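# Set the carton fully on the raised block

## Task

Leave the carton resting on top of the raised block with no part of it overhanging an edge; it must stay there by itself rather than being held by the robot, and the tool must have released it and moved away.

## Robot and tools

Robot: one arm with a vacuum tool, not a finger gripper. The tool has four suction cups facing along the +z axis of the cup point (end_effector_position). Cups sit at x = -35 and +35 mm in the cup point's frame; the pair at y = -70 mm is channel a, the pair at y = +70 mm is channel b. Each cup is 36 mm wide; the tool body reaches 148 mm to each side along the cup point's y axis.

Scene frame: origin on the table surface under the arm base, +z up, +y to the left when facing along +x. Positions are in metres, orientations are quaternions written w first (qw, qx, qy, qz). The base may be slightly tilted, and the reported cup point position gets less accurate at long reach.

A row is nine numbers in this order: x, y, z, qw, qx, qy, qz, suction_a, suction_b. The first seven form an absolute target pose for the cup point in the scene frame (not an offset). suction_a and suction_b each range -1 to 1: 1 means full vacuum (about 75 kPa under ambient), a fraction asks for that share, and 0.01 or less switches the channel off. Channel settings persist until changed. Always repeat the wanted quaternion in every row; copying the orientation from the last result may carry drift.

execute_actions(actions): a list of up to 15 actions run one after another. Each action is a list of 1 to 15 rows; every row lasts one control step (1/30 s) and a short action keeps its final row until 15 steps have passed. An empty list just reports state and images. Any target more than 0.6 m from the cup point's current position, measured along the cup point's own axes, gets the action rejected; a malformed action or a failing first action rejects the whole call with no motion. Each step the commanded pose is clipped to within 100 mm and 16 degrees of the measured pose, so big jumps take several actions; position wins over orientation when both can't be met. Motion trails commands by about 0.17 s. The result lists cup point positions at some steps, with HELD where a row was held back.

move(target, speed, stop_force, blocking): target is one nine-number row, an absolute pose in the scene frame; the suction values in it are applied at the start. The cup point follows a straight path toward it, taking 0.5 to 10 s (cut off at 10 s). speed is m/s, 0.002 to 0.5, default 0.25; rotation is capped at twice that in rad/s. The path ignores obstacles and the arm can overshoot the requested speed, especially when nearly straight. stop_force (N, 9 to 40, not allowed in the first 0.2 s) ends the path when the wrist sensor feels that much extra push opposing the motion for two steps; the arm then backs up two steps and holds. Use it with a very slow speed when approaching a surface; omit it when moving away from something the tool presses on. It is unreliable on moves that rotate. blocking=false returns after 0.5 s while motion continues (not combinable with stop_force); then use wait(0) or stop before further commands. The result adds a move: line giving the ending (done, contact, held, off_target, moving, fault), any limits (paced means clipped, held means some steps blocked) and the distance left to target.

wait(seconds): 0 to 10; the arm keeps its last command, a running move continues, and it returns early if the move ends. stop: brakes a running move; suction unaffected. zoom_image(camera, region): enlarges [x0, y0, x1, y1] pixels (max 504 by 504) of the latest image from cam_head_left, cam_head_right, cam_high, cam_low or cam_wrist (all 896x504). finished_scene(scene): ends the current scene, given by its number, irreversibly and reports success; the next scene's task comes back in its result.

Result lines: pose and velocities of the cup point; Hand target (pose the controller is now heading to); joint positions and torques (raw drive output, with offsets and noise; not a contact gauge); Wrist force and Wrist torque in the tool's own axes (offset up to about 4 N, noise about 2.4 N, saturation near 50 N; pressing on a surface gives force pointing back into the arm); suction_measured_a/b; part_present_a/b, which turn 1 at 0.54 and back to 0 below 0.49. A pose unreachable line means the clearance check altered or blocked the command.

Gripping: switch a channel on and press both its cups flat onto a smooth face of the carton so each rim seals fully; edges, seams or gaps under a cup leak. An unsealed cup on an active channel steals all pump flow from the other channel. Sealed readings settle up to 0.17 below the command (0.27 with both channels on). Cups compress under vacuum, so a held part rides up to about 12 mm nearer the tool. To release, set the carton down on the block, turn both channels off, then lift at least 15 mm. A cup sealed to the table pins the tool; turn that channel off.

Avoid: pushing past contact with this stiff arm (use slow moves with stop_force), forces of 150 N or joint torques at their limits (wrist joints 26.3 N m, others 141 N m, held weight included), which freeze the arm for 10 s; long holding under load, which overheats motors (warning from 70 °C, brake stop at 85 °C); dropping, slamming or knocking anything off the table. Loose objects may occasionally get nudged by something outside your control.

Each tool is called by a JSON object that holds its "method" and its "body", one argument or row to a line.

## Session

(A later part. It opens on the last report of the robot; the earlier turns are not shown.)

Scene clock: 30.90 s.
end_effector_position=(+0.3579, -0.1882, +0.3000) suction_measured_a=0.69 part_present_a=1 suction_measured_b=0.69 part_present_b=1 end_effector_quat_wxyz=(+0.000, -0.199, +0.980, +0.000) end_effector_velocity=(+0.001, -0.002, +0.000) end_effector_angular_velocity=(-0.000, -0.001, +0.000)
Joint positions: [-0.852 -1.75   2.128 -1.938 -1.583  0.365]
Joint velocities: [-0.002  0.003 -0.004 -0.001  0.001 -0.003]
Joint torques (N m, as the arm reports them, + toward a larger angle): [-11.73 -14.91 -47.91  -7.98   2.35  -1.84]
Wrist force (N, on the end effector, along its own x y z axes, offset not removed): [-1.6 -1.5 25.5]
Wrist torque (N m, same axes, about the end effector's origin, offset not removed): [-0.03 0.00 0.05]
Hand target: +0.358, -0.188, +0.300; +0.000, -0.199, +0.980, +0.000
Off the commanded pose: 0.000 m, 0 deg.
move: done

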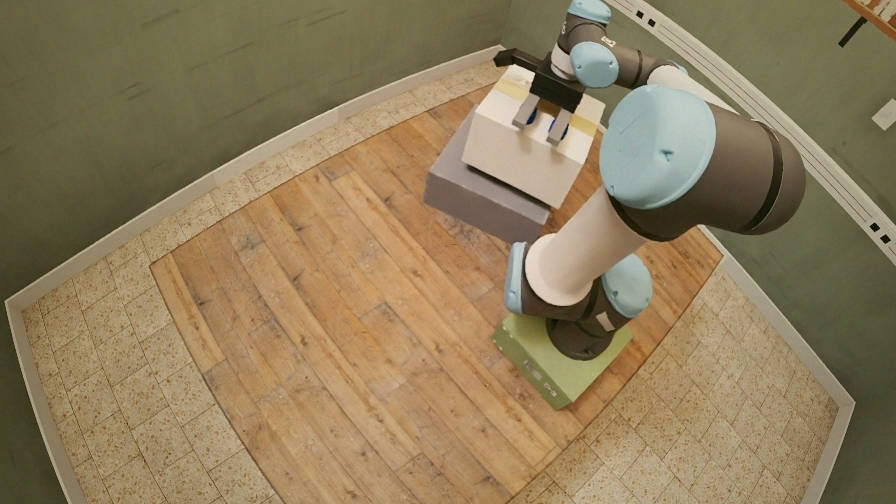

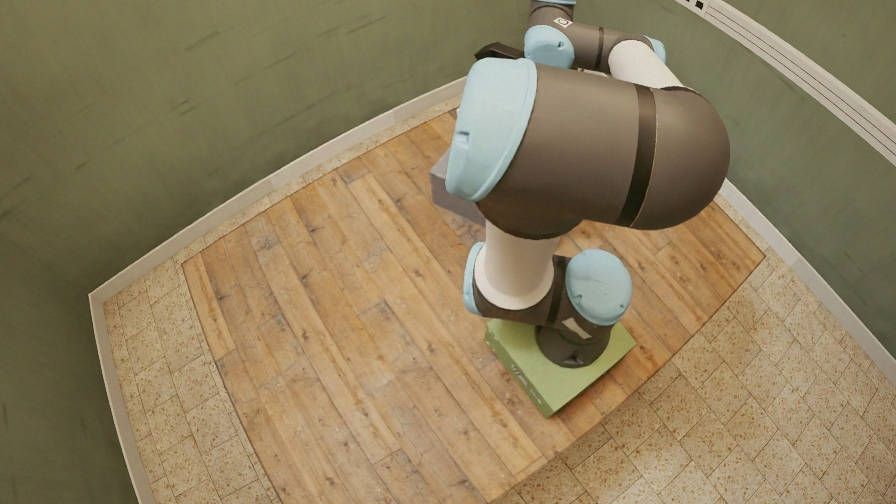

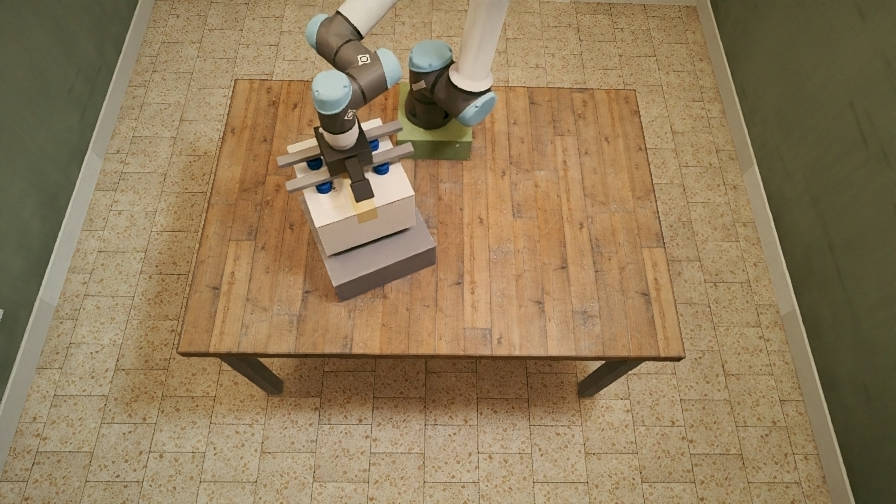

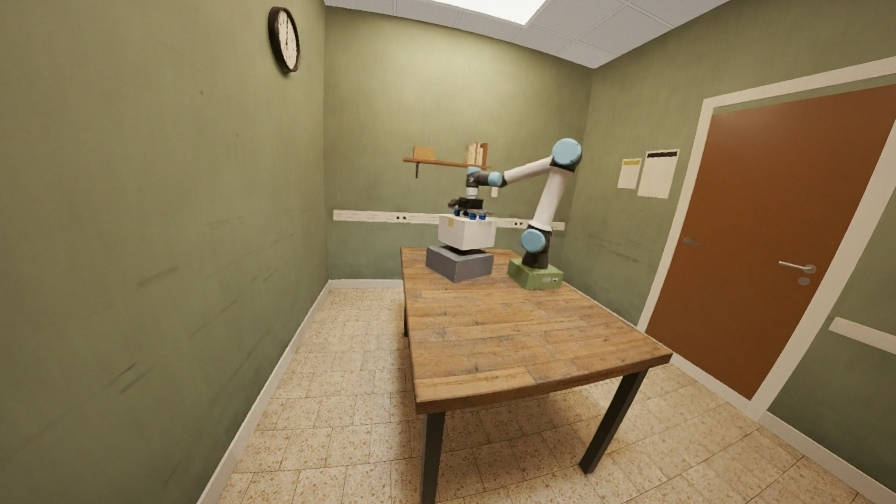

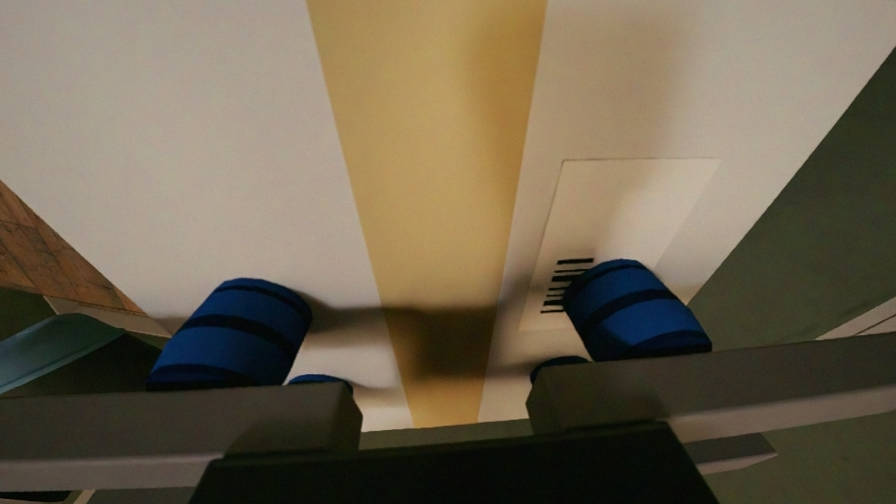

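Lower partway and check.

{"method": "move", "body": {
  "target": [0.358,-0.188,0.262,0,-0.199,0.980,0,1,1],
  "speed": 0.06
}}

{"method": "zoom_image", "body": {
  "camera": "cam_high",
  "region": [260, 110, 480, 320]
}}

{"method": "zoom_image", "body": {
  "camera": "cam_low",
  "region": [400, 190, 540, 300]
}}

{"method": "zoom_image", "body": {
  "camera": "cam_head_left",
  "region": [400, 40, 660, 280]
}}

Scene clock: 32.73 s.
end_effector_position=(+0.3580, -0.1880, +0.2621) suction_measured_a=0.69 part_present_a=1 suction_measured_b=0.69 part_present_b=1 end_effector_quat_wxyz=(-0.000, -0.199, +0.980, +0.000) end_effector_velocity=(+0.000, -0.000, -0.002) end_effector_angular_velocity=(+0.000, +0.000, -0.000)
Joint positions: [-0.852 -1.706  2.199 -2.053 -1.584  0.365]
Joint velocities: [-0.     0.004  0.003 -0.006  0.    -0.   ]
Joint torques (N m, as the arm reports them, + toward a larger angle): [ -3.27 -15.69 -31.36  -8.3   -2.2   -0.81]
Wrist force (N, on the end effector, along its own x y z axes, offset not removed): [-1.9 1.5 30.3]
Wrist torque (N m, same axes, about the end effector's origin, offset not removed): [0.21 -0.04 -0.02]
Hand target: +0.358, -0.188, +0.262; -0.000, -0.199, +0.980, +0.000
Off the commanded pose: 0.000 m, 0 deg.
move: done

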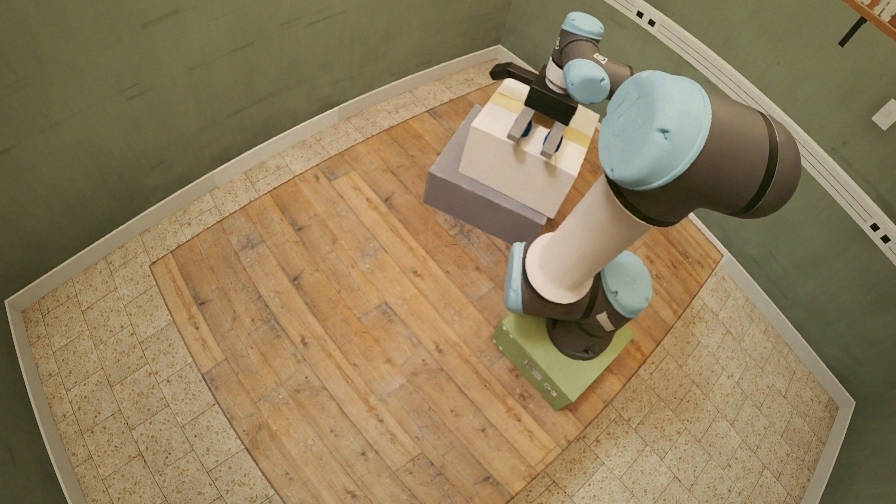

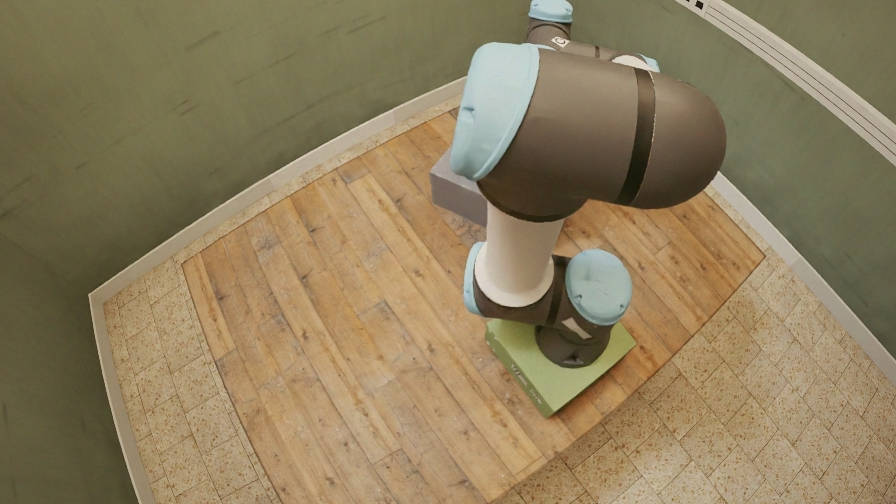

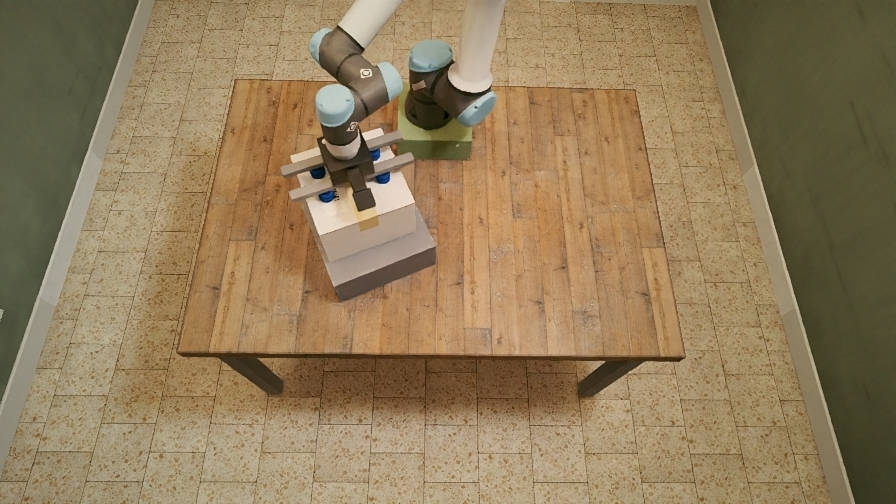

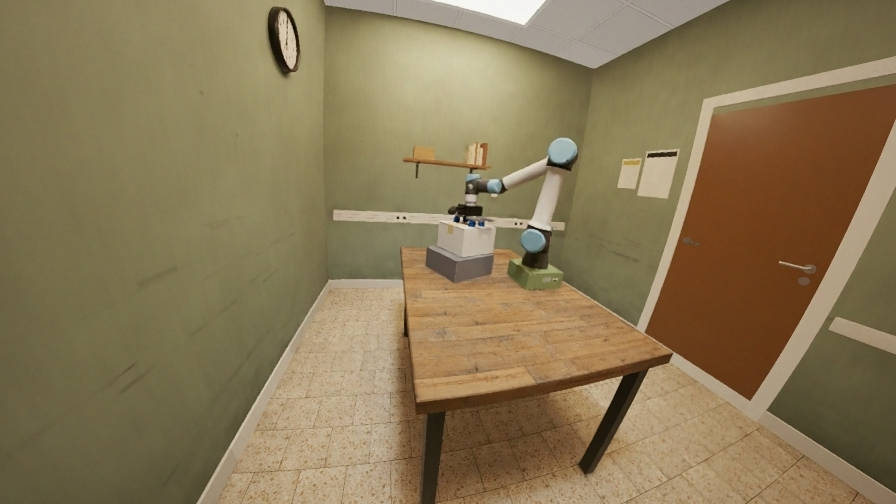

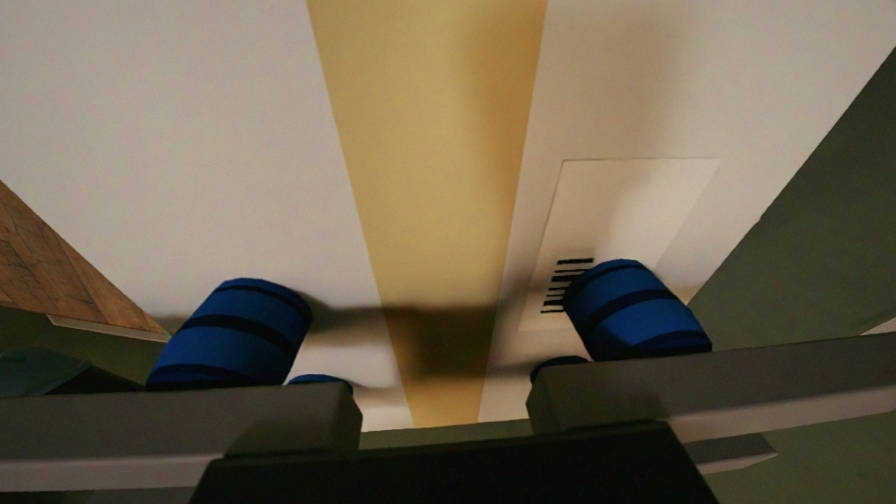

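Region (260, 110, 480, 320) of cam_high's 896x504 image, scaled by 2.291, with more detail than that image has; it fills the top 481 rows of this view, and the rest is white.

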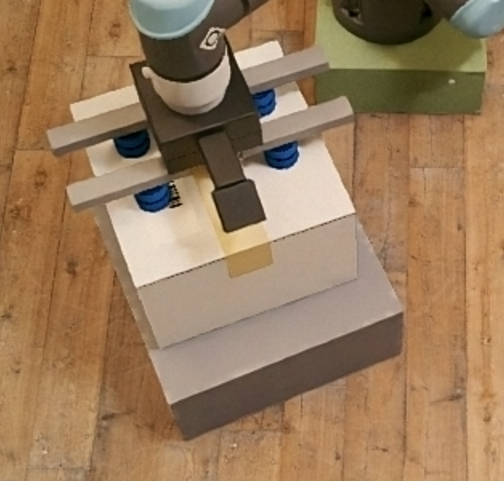

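Region (400, 190, 540, 300) of cam_low's 896x504 image, scaled by 3.600, with more detail than that image has; it fills the top 396 rows of this view, and the rest is white.

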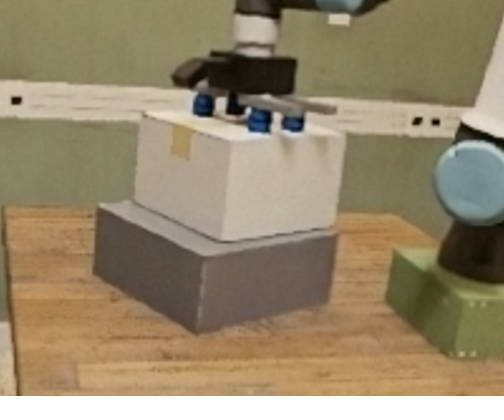

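Region (400, 40, 660, 280) of cam_head_left's 896x504 image, scaled by 1.938, with more detail than that image has; it fills the top 465 rows of this view, and the rest is white.

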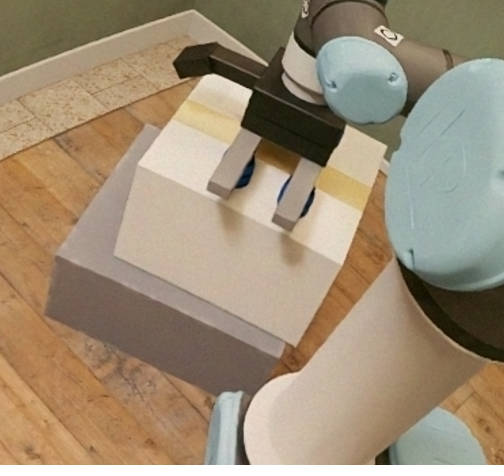

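{"method": "move", "body": {
  "target": [0.374,-0.168,0.262,0,-0.199,0.980,0,1,1],
  "speed": 0.05
}}

{"method": "zoom_image", "body": {
  "camera": "cam_high",
  "region": [260, 110, 480, 320]
}}

{"method": "zoom_image", "body": {
  "camera": "cam_low",
  "region": [400, 190, 540, 300]
}}

{"method": "zoom_image", "body": {
  "camera": "cam_head_left",
  "region": [400, 40, 660, 280]
}}

Scene clock: 38.10 s.
end_effector_position=(+0.3739, -0.1681, +0.2620) suction_measured_a=0.69 part_present_a=1 suction_measured_b=0.69 part_present_b=1 end_effector_quat_wxyz=(+0.000, -0.199, +0.980, +0.000) end_effector_velocity=(+0.002, +0.001, +0.001) end_effector_angular_velocity=(-0.001, -0.001, +0.000)
Joint positions: [-0.787 -1.69   2.187 -2.056 -1.583  0.43 ]
Joint velocities: [ 0.005  0.001 -0.002 -0.     0.     0.004]
Joint torques (N m, as the arm reports them, + toward a larger angle): [ 14.1  -17.1  -46.46  -8.22   0.54   1.63]
Wrist force (N, on the end effector, along its own x y z axes, offset not removed): [-6.6 -0.6 25.3]
Wrist torque (N m, same axes, about the end effector's origin, offset not removed): [0.08 0.58 0.18]
Hand target: +0.374, -0.168, +0.262; -0.000, -0.199, +0.980, -0.000
Off the commanded pose: 0.000 m, 0 deg.
move: done

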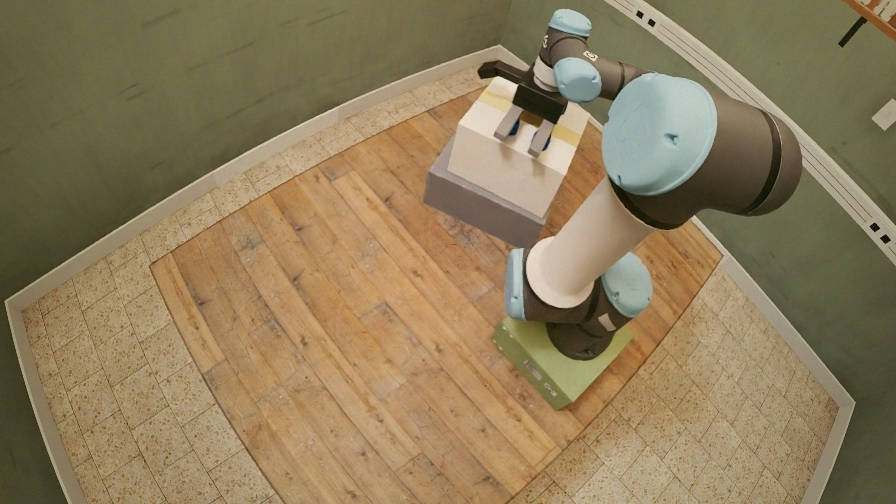

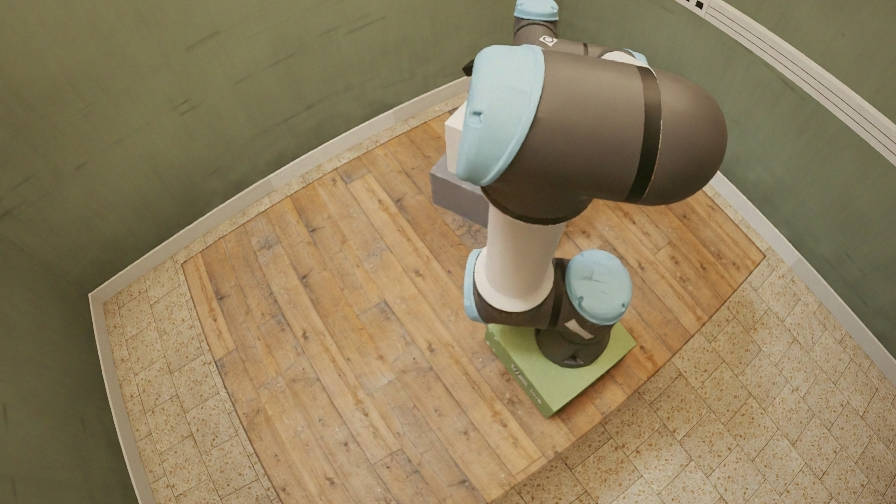

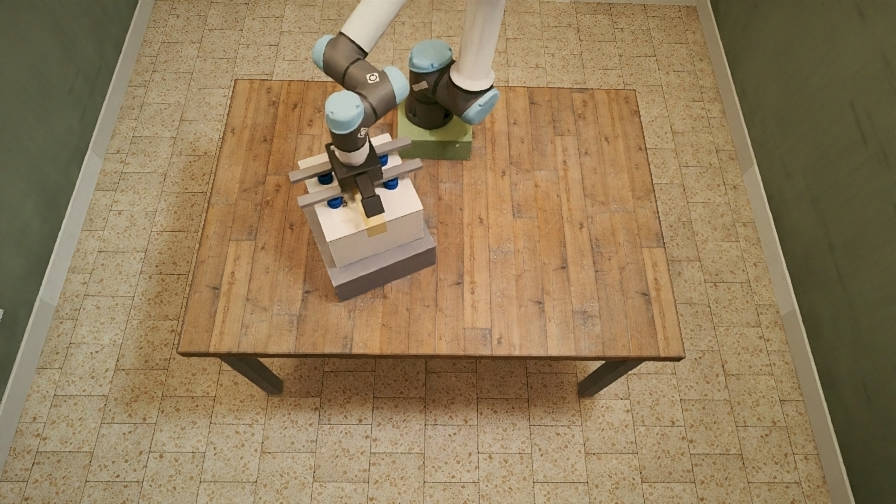

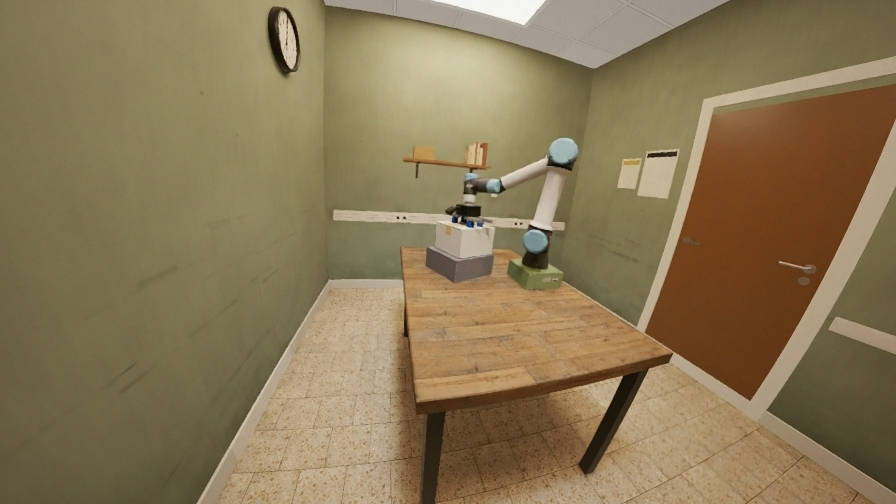

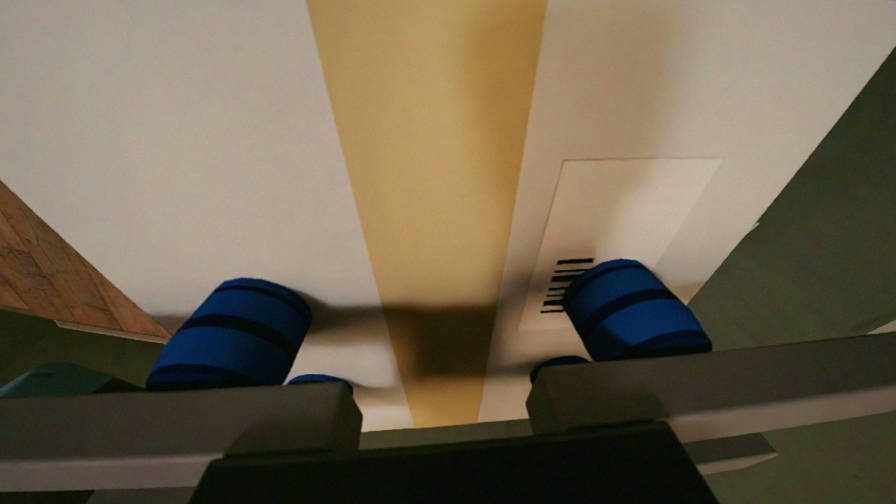

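Region (260, 110, 480, 320) of cam_high's 896x504 image, scaled by 2.291, with more detail than that image has; it fills the top 481 rows of this view, and the rest is white.

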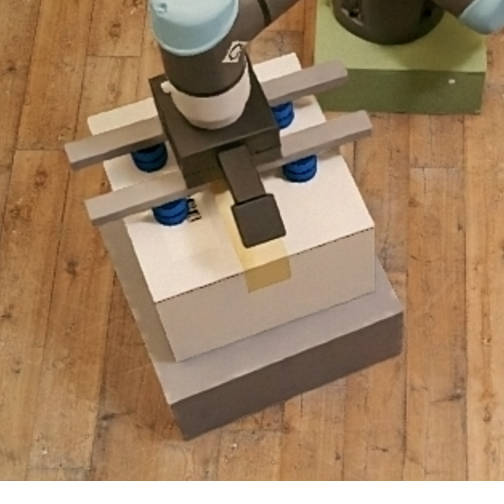

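Region (400, 190, 540, 300) of cam_low's 896x504 image, scaled by 3.600, with more detail than that image has; it fills the top 396 rows of this view, and the rest is white.

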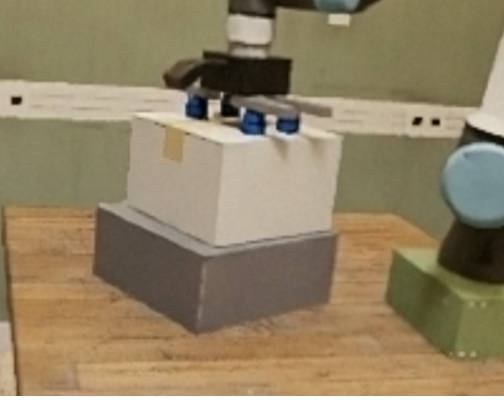

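Region (400, 40, 660, 280) of cam_head_left's 896x504 image, scaled by 1.938, with more detail than that image has; it fills the top 465 rows of this view, and the rest is white.

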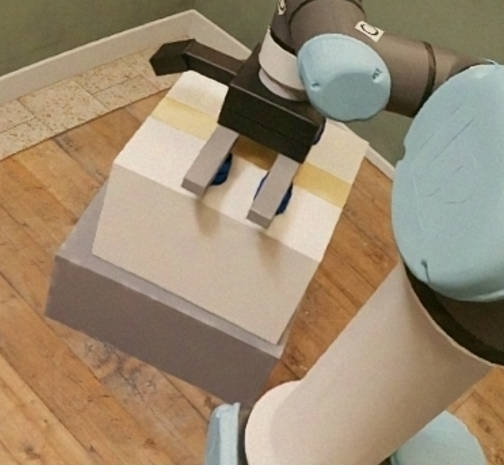

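{"method": "move", "body": {
  "target": [0.374,-0.168,0.235,0,-0.199,0.980,0,1,1],
  "speed": 0.008,
  "stop_force": 10
}}

Scene clock: 39.33 s.
end_effector_position=(+0.3741, -0.1680, +0.2590) suction_measured_a=0.69 part_present_a=1 suction_measured_b=0.69 part_present_b=1 end_effector_quat_wxyz=(+0.000, -0.199, +0.980, -0.000) end_effector_velocity=(-0.001, +0.001, +0.001) end_effector_angular_velocity=(+0.003, +0.003, +0.002)
Joint positions: [-0.787 -1.686  2.192 -2.065 -1.583  0.43 ]
Joint velocities: [ 0.001 -0.002 -0.003  0.008 -0.    -0.002]
Joint torques (N m, as the arm reports them, + toward a larger angle): [  2.48 -22.21 -29.9   -1.57  -1.91  -0.96]
Wrist force (N, on the end effector, along its own x y z axes, offset not removed): [2.4 7.6 -18.4]
Wrist torque (N m, same axes, about the end effector's origin, offset not removed): [0.17 -0.23 0.00]
Hand target: +0.374, -0.168, +0.259; +0.000, -0.199, +0.980, -0.000
Off the commanded pose: 0.024 m, 0 deg.
move: contact

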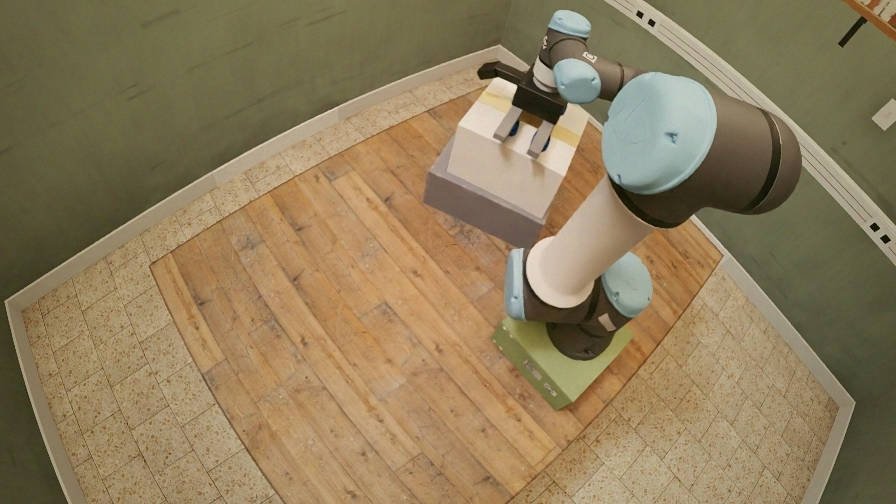

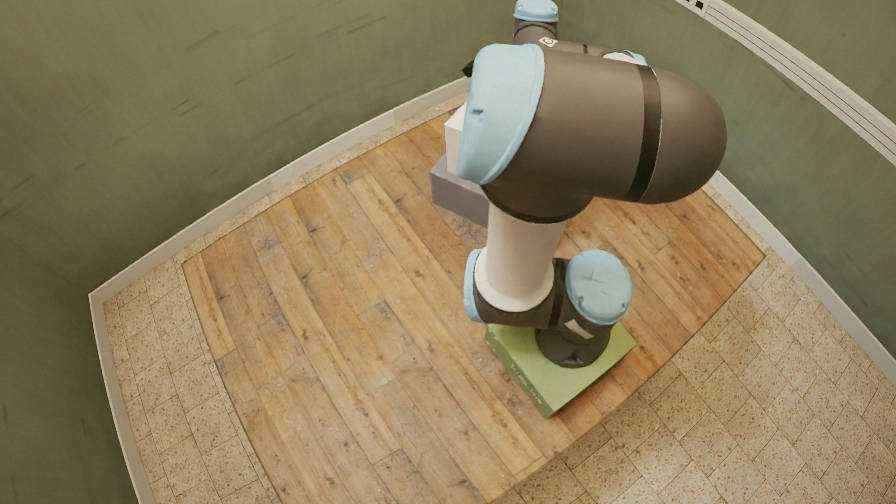

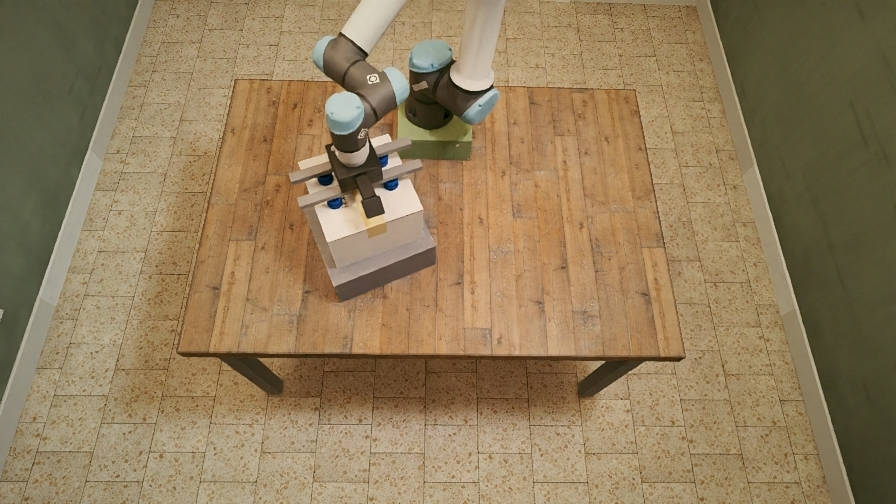

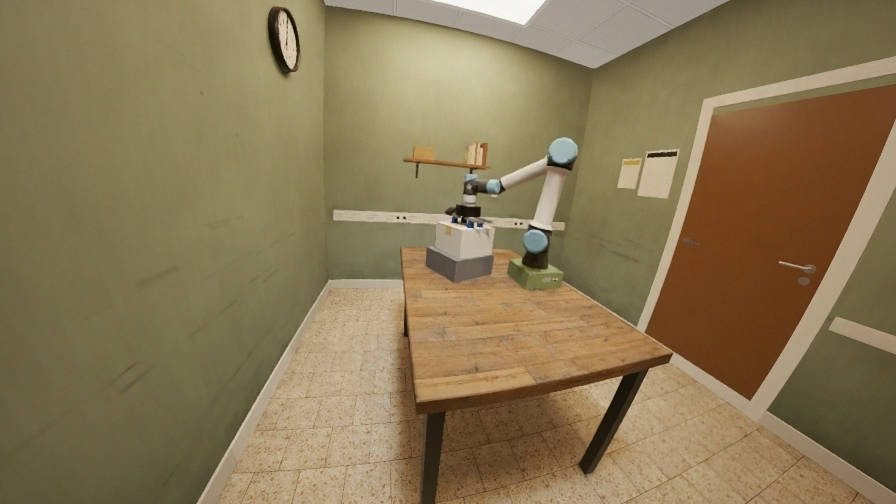

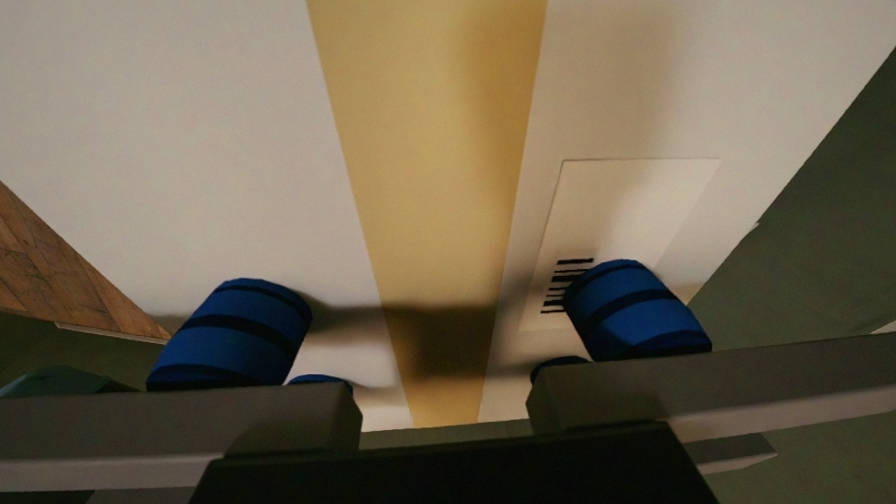

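{"method": "execute_actions", "body": {
  "actions": [
    [[0.374,-0.168,0.261,0,-0.199,0.980,0,0,0]],
    [[0.374,-0.168,0.266,0,-0.199,0.980,0,0,0]]
  ]
}}

{"method": "move", "body": {
  "target": [0.374,-0.168,0.38,0,-0.199,0.980,0,0,0],
  "speed": 0.15
}}

{"method": "zoom_image", "body": {
  "camera": "cam_high",
  "region": [260, 110, 480, 320]
}}

{"method": "zoom_image", "body": {
  "camera": "cam_head_left",
  "region": [400, 40, 660, 280]
}}

Scene clock: 41.27 s.
end_effector_position=(+0.3740, -0.1680, +0.2659) suction_measured_a=0.01 part_present_a=0 suction_measured_b=0.01 part_present_b=0 end_effector_quat_wxyz=(-0.000, -0.199, +0.980, +0.000) end_effector_velocity=(+0.000, -0.000, +0.001) end_effector_angular_velocity=(-0.001, -0.002, -0.003)
Joint positions: [-0.787 -1.695  2.179 -2.044 -1.583  0.43 ]
Joint velocities: [-0.001 -0.001 -0.001  0.001  0.001  0.002]
Joint torques (N m, as the arm reports them, + toward a larger angle): [  0.52 -18.72 -23.2    0.9   -0.89   1.59]
Wrist force (N, on the end effector, along its own x y z axes, offset not removed): [0.0 2.8 -30.2]
Wrist torque (N m, same axes, about the end effector's origin, offset not removed): [-0.01 -0.15 0.14]
Hand target: +0.374, -0.168, +0.266; +0.000, -0.199, +0.980, -0.000
Off the commanded pose: 0.000 m, 0 deg.
Step readings (end_effector_position; steps 1 to 15: 1st action; 16 to 30: 2nd action):
0: (+0.3741, -0.1680, +0.2593)
1: (+0.3741, -0.1680, +0.2594)
2: (+0.3742, -0.1681, +0.2599)
4: (+0.3742, -0.1681, +0.2607)
8: (+0.3741, -0.1680, +0.2610)
15: (+0.3740, -0.1680, +0.2610)
16: (+0.3740, -0.1680, +0.2611)
17: (+0.3740, -0.1680, +0.2618)
19: (+0.3740, -0.1680, +0.2637)
23: (+0.3740, -0.1680, +0.2654)
30: end_effector_position above

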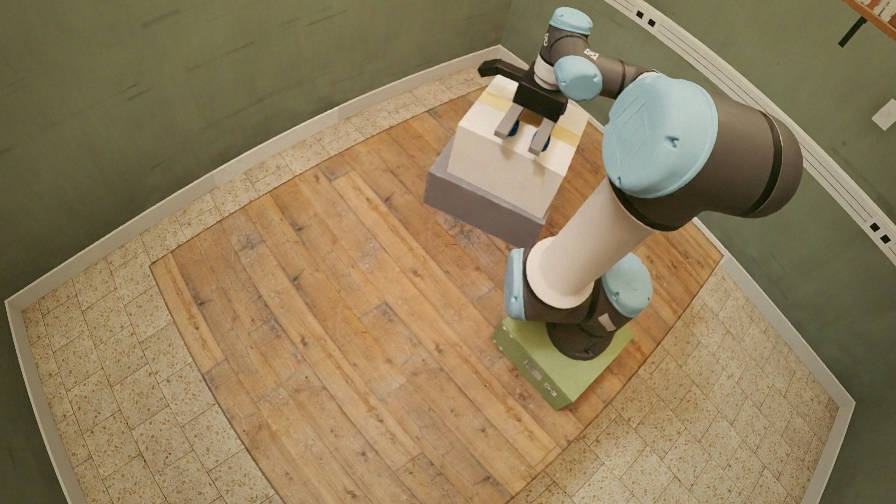

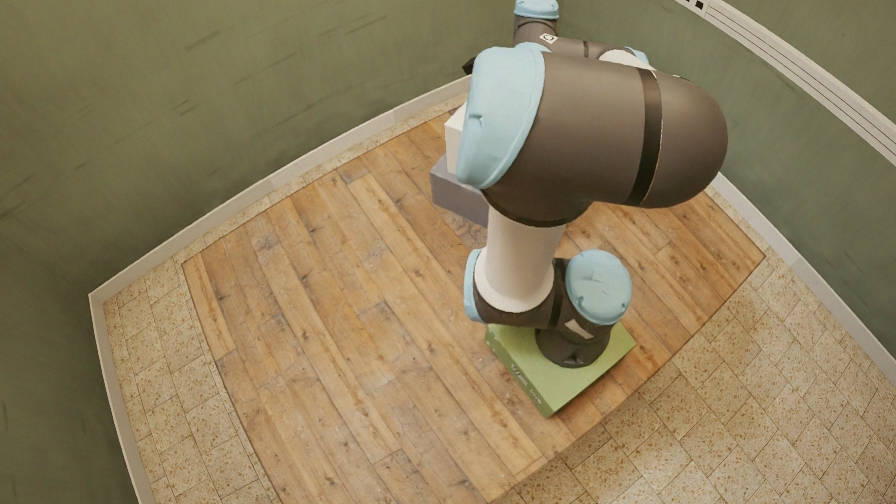

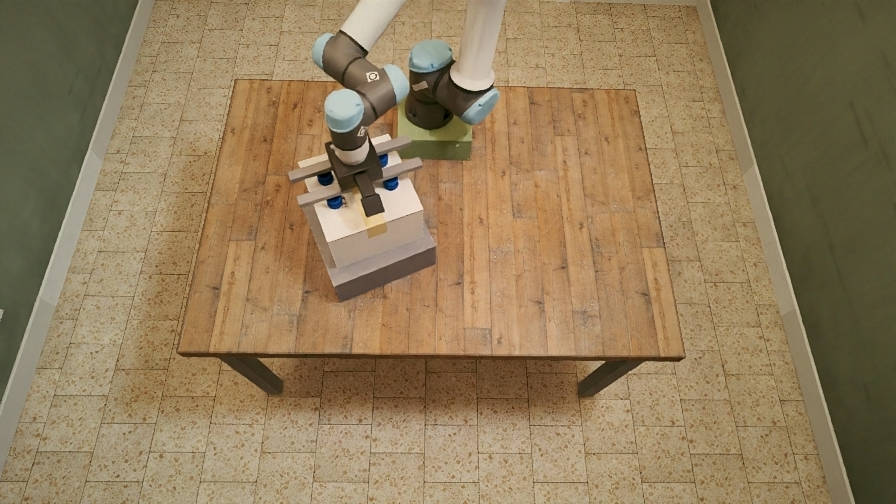

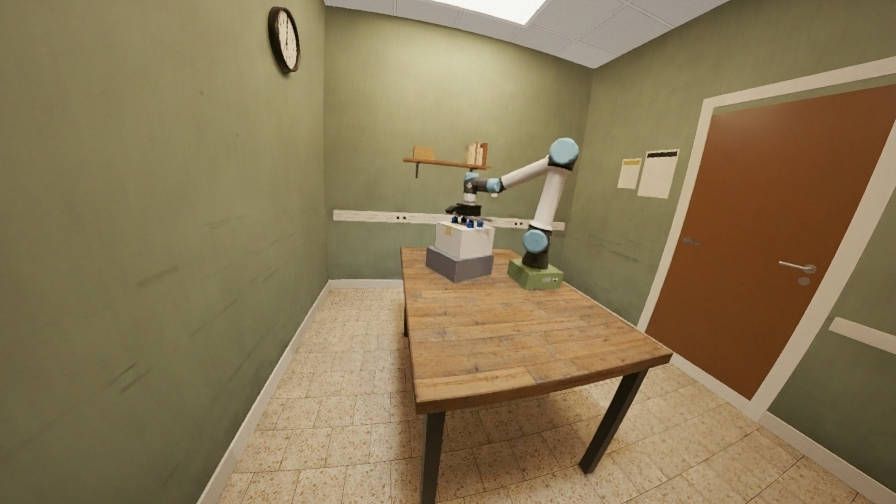

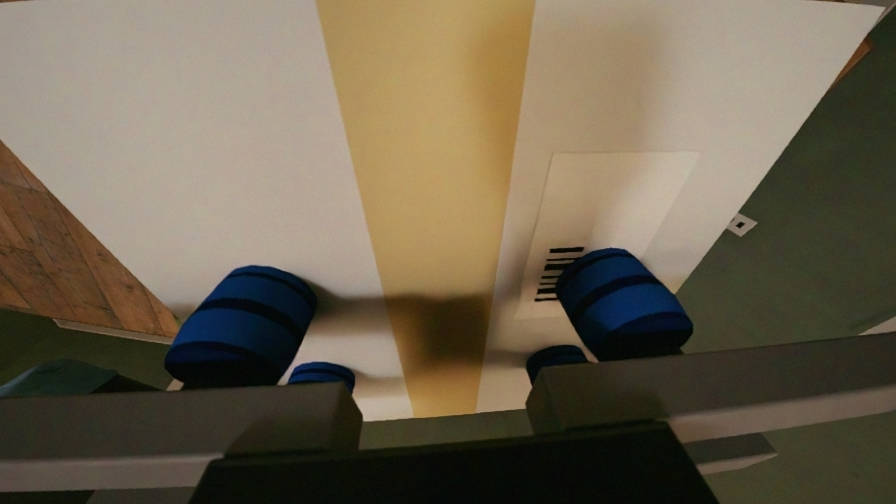

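Scene clock: 42.53 s.
end_effector_position=(+0.3740, -0.1680, +0.3799) suction_measured_a=0.01 part_present_a=0 suction_measured_b=0.01 part_present_b=0 end_effector_quat_wxyz=(+0.000, -0.199, +0.980, -0.000) end_effector_velocity=(+0.000, -0.000, +0.002) end_effector_angular_velocity=(+0.000, +0.001, +0.002)
Joint positions: [-0.783 -1.786  1.946 -1.718 -1.583  0.434]
Joint velocities: [ 0.     0.001 -0.005  0.006 -0.001 -0.001]
Joint torques (N m, as the arm reports them, + toward a larger angle): [ 13.87 -28.15 -37.1   -1.78   2.26   1.8 ]
Wrist force (N, on the end effector, along its own x y z axes, offset not removed): [-2.3 1.3 -1.6]
Wrist torque (N m, same axes, about the end effector's origin, offset not removed): [0.14 0.23 0.05]
Hand target: +0.374, -0.168, +0.380; -0.000, -0.199, +0.980, -0.000
Off the commanded pose: 0.000 m, 0 deg.
move: done

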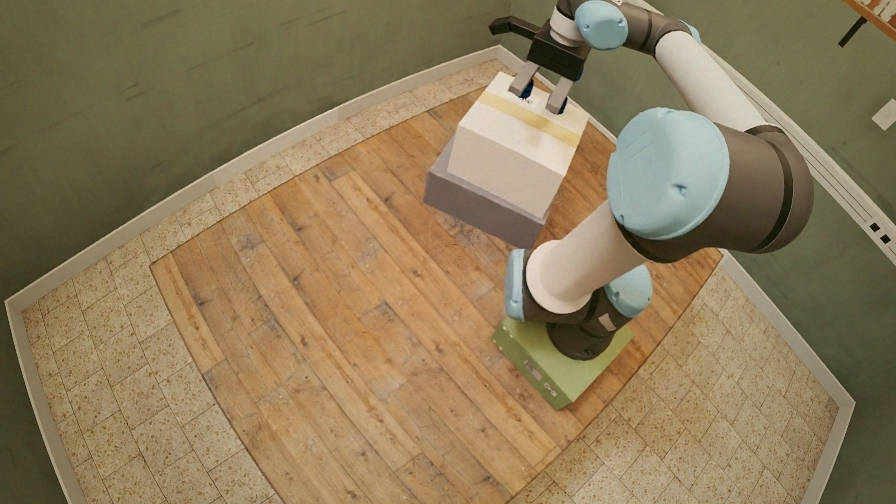

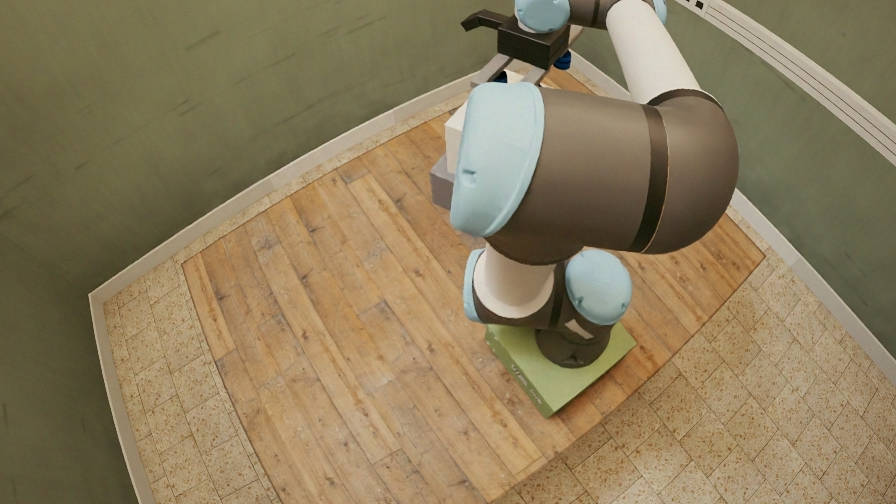

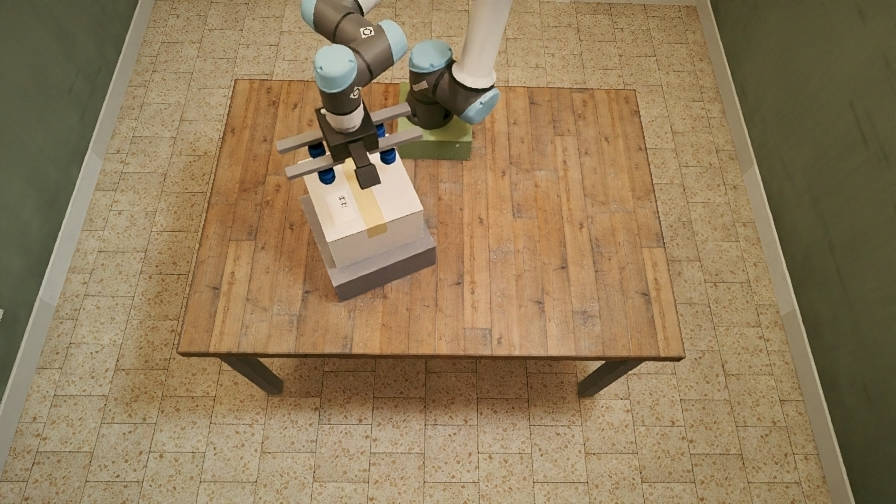

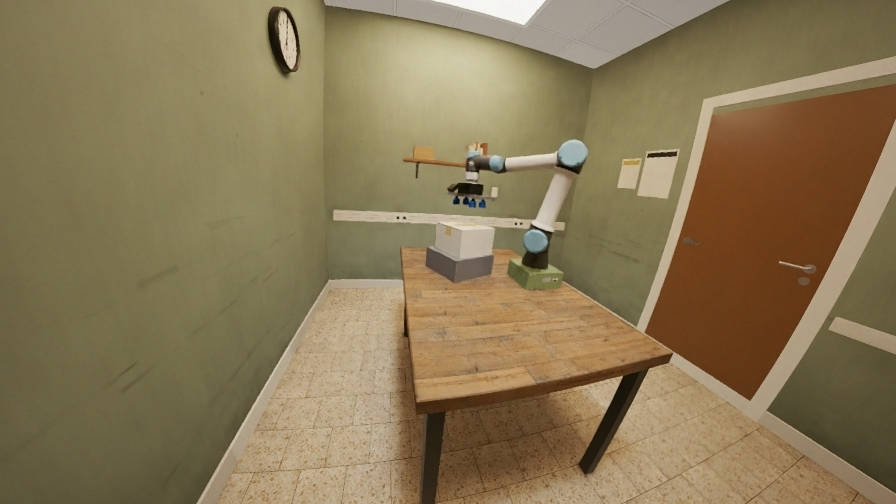

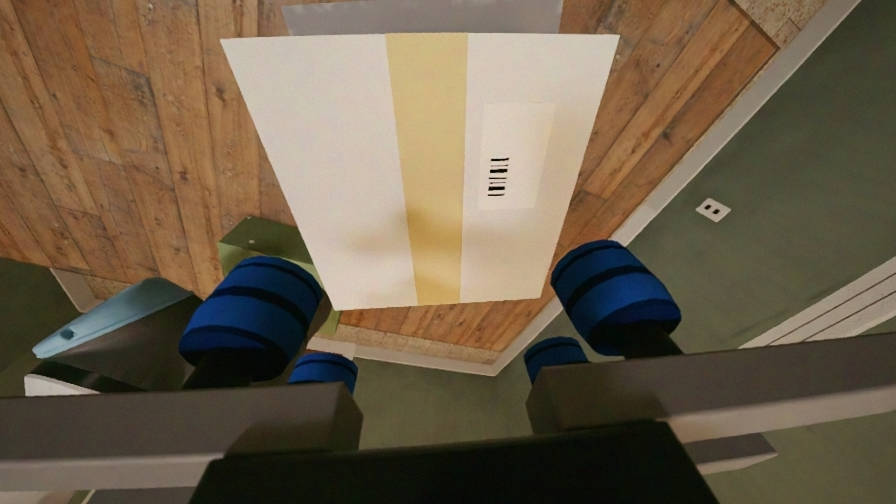

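Region (260, 110, 480, 320) of cam_high's 896x504 image, scaled by 2.291, with more detail than that image has; it fills the top 481 rows of this view, and the rest is white.

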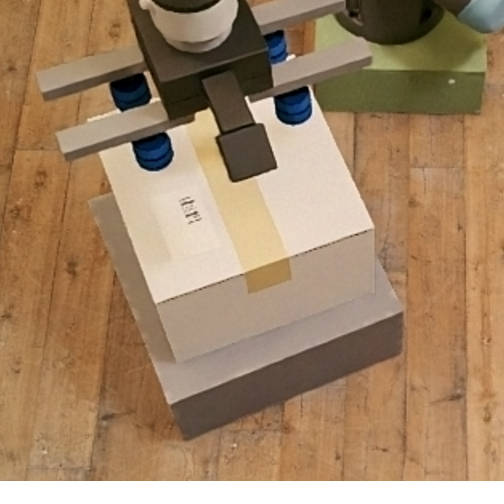

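Region (400, 40, 660, 280) of cam_head_left's 896x504 image, scaled by 1.938, with more detail than that image has; it fills the top 465 rows of this view, and the rest is white.

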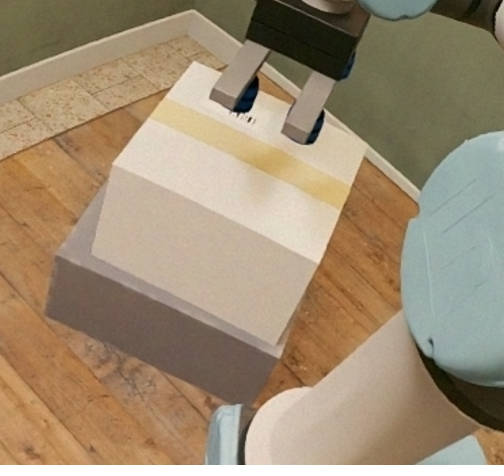

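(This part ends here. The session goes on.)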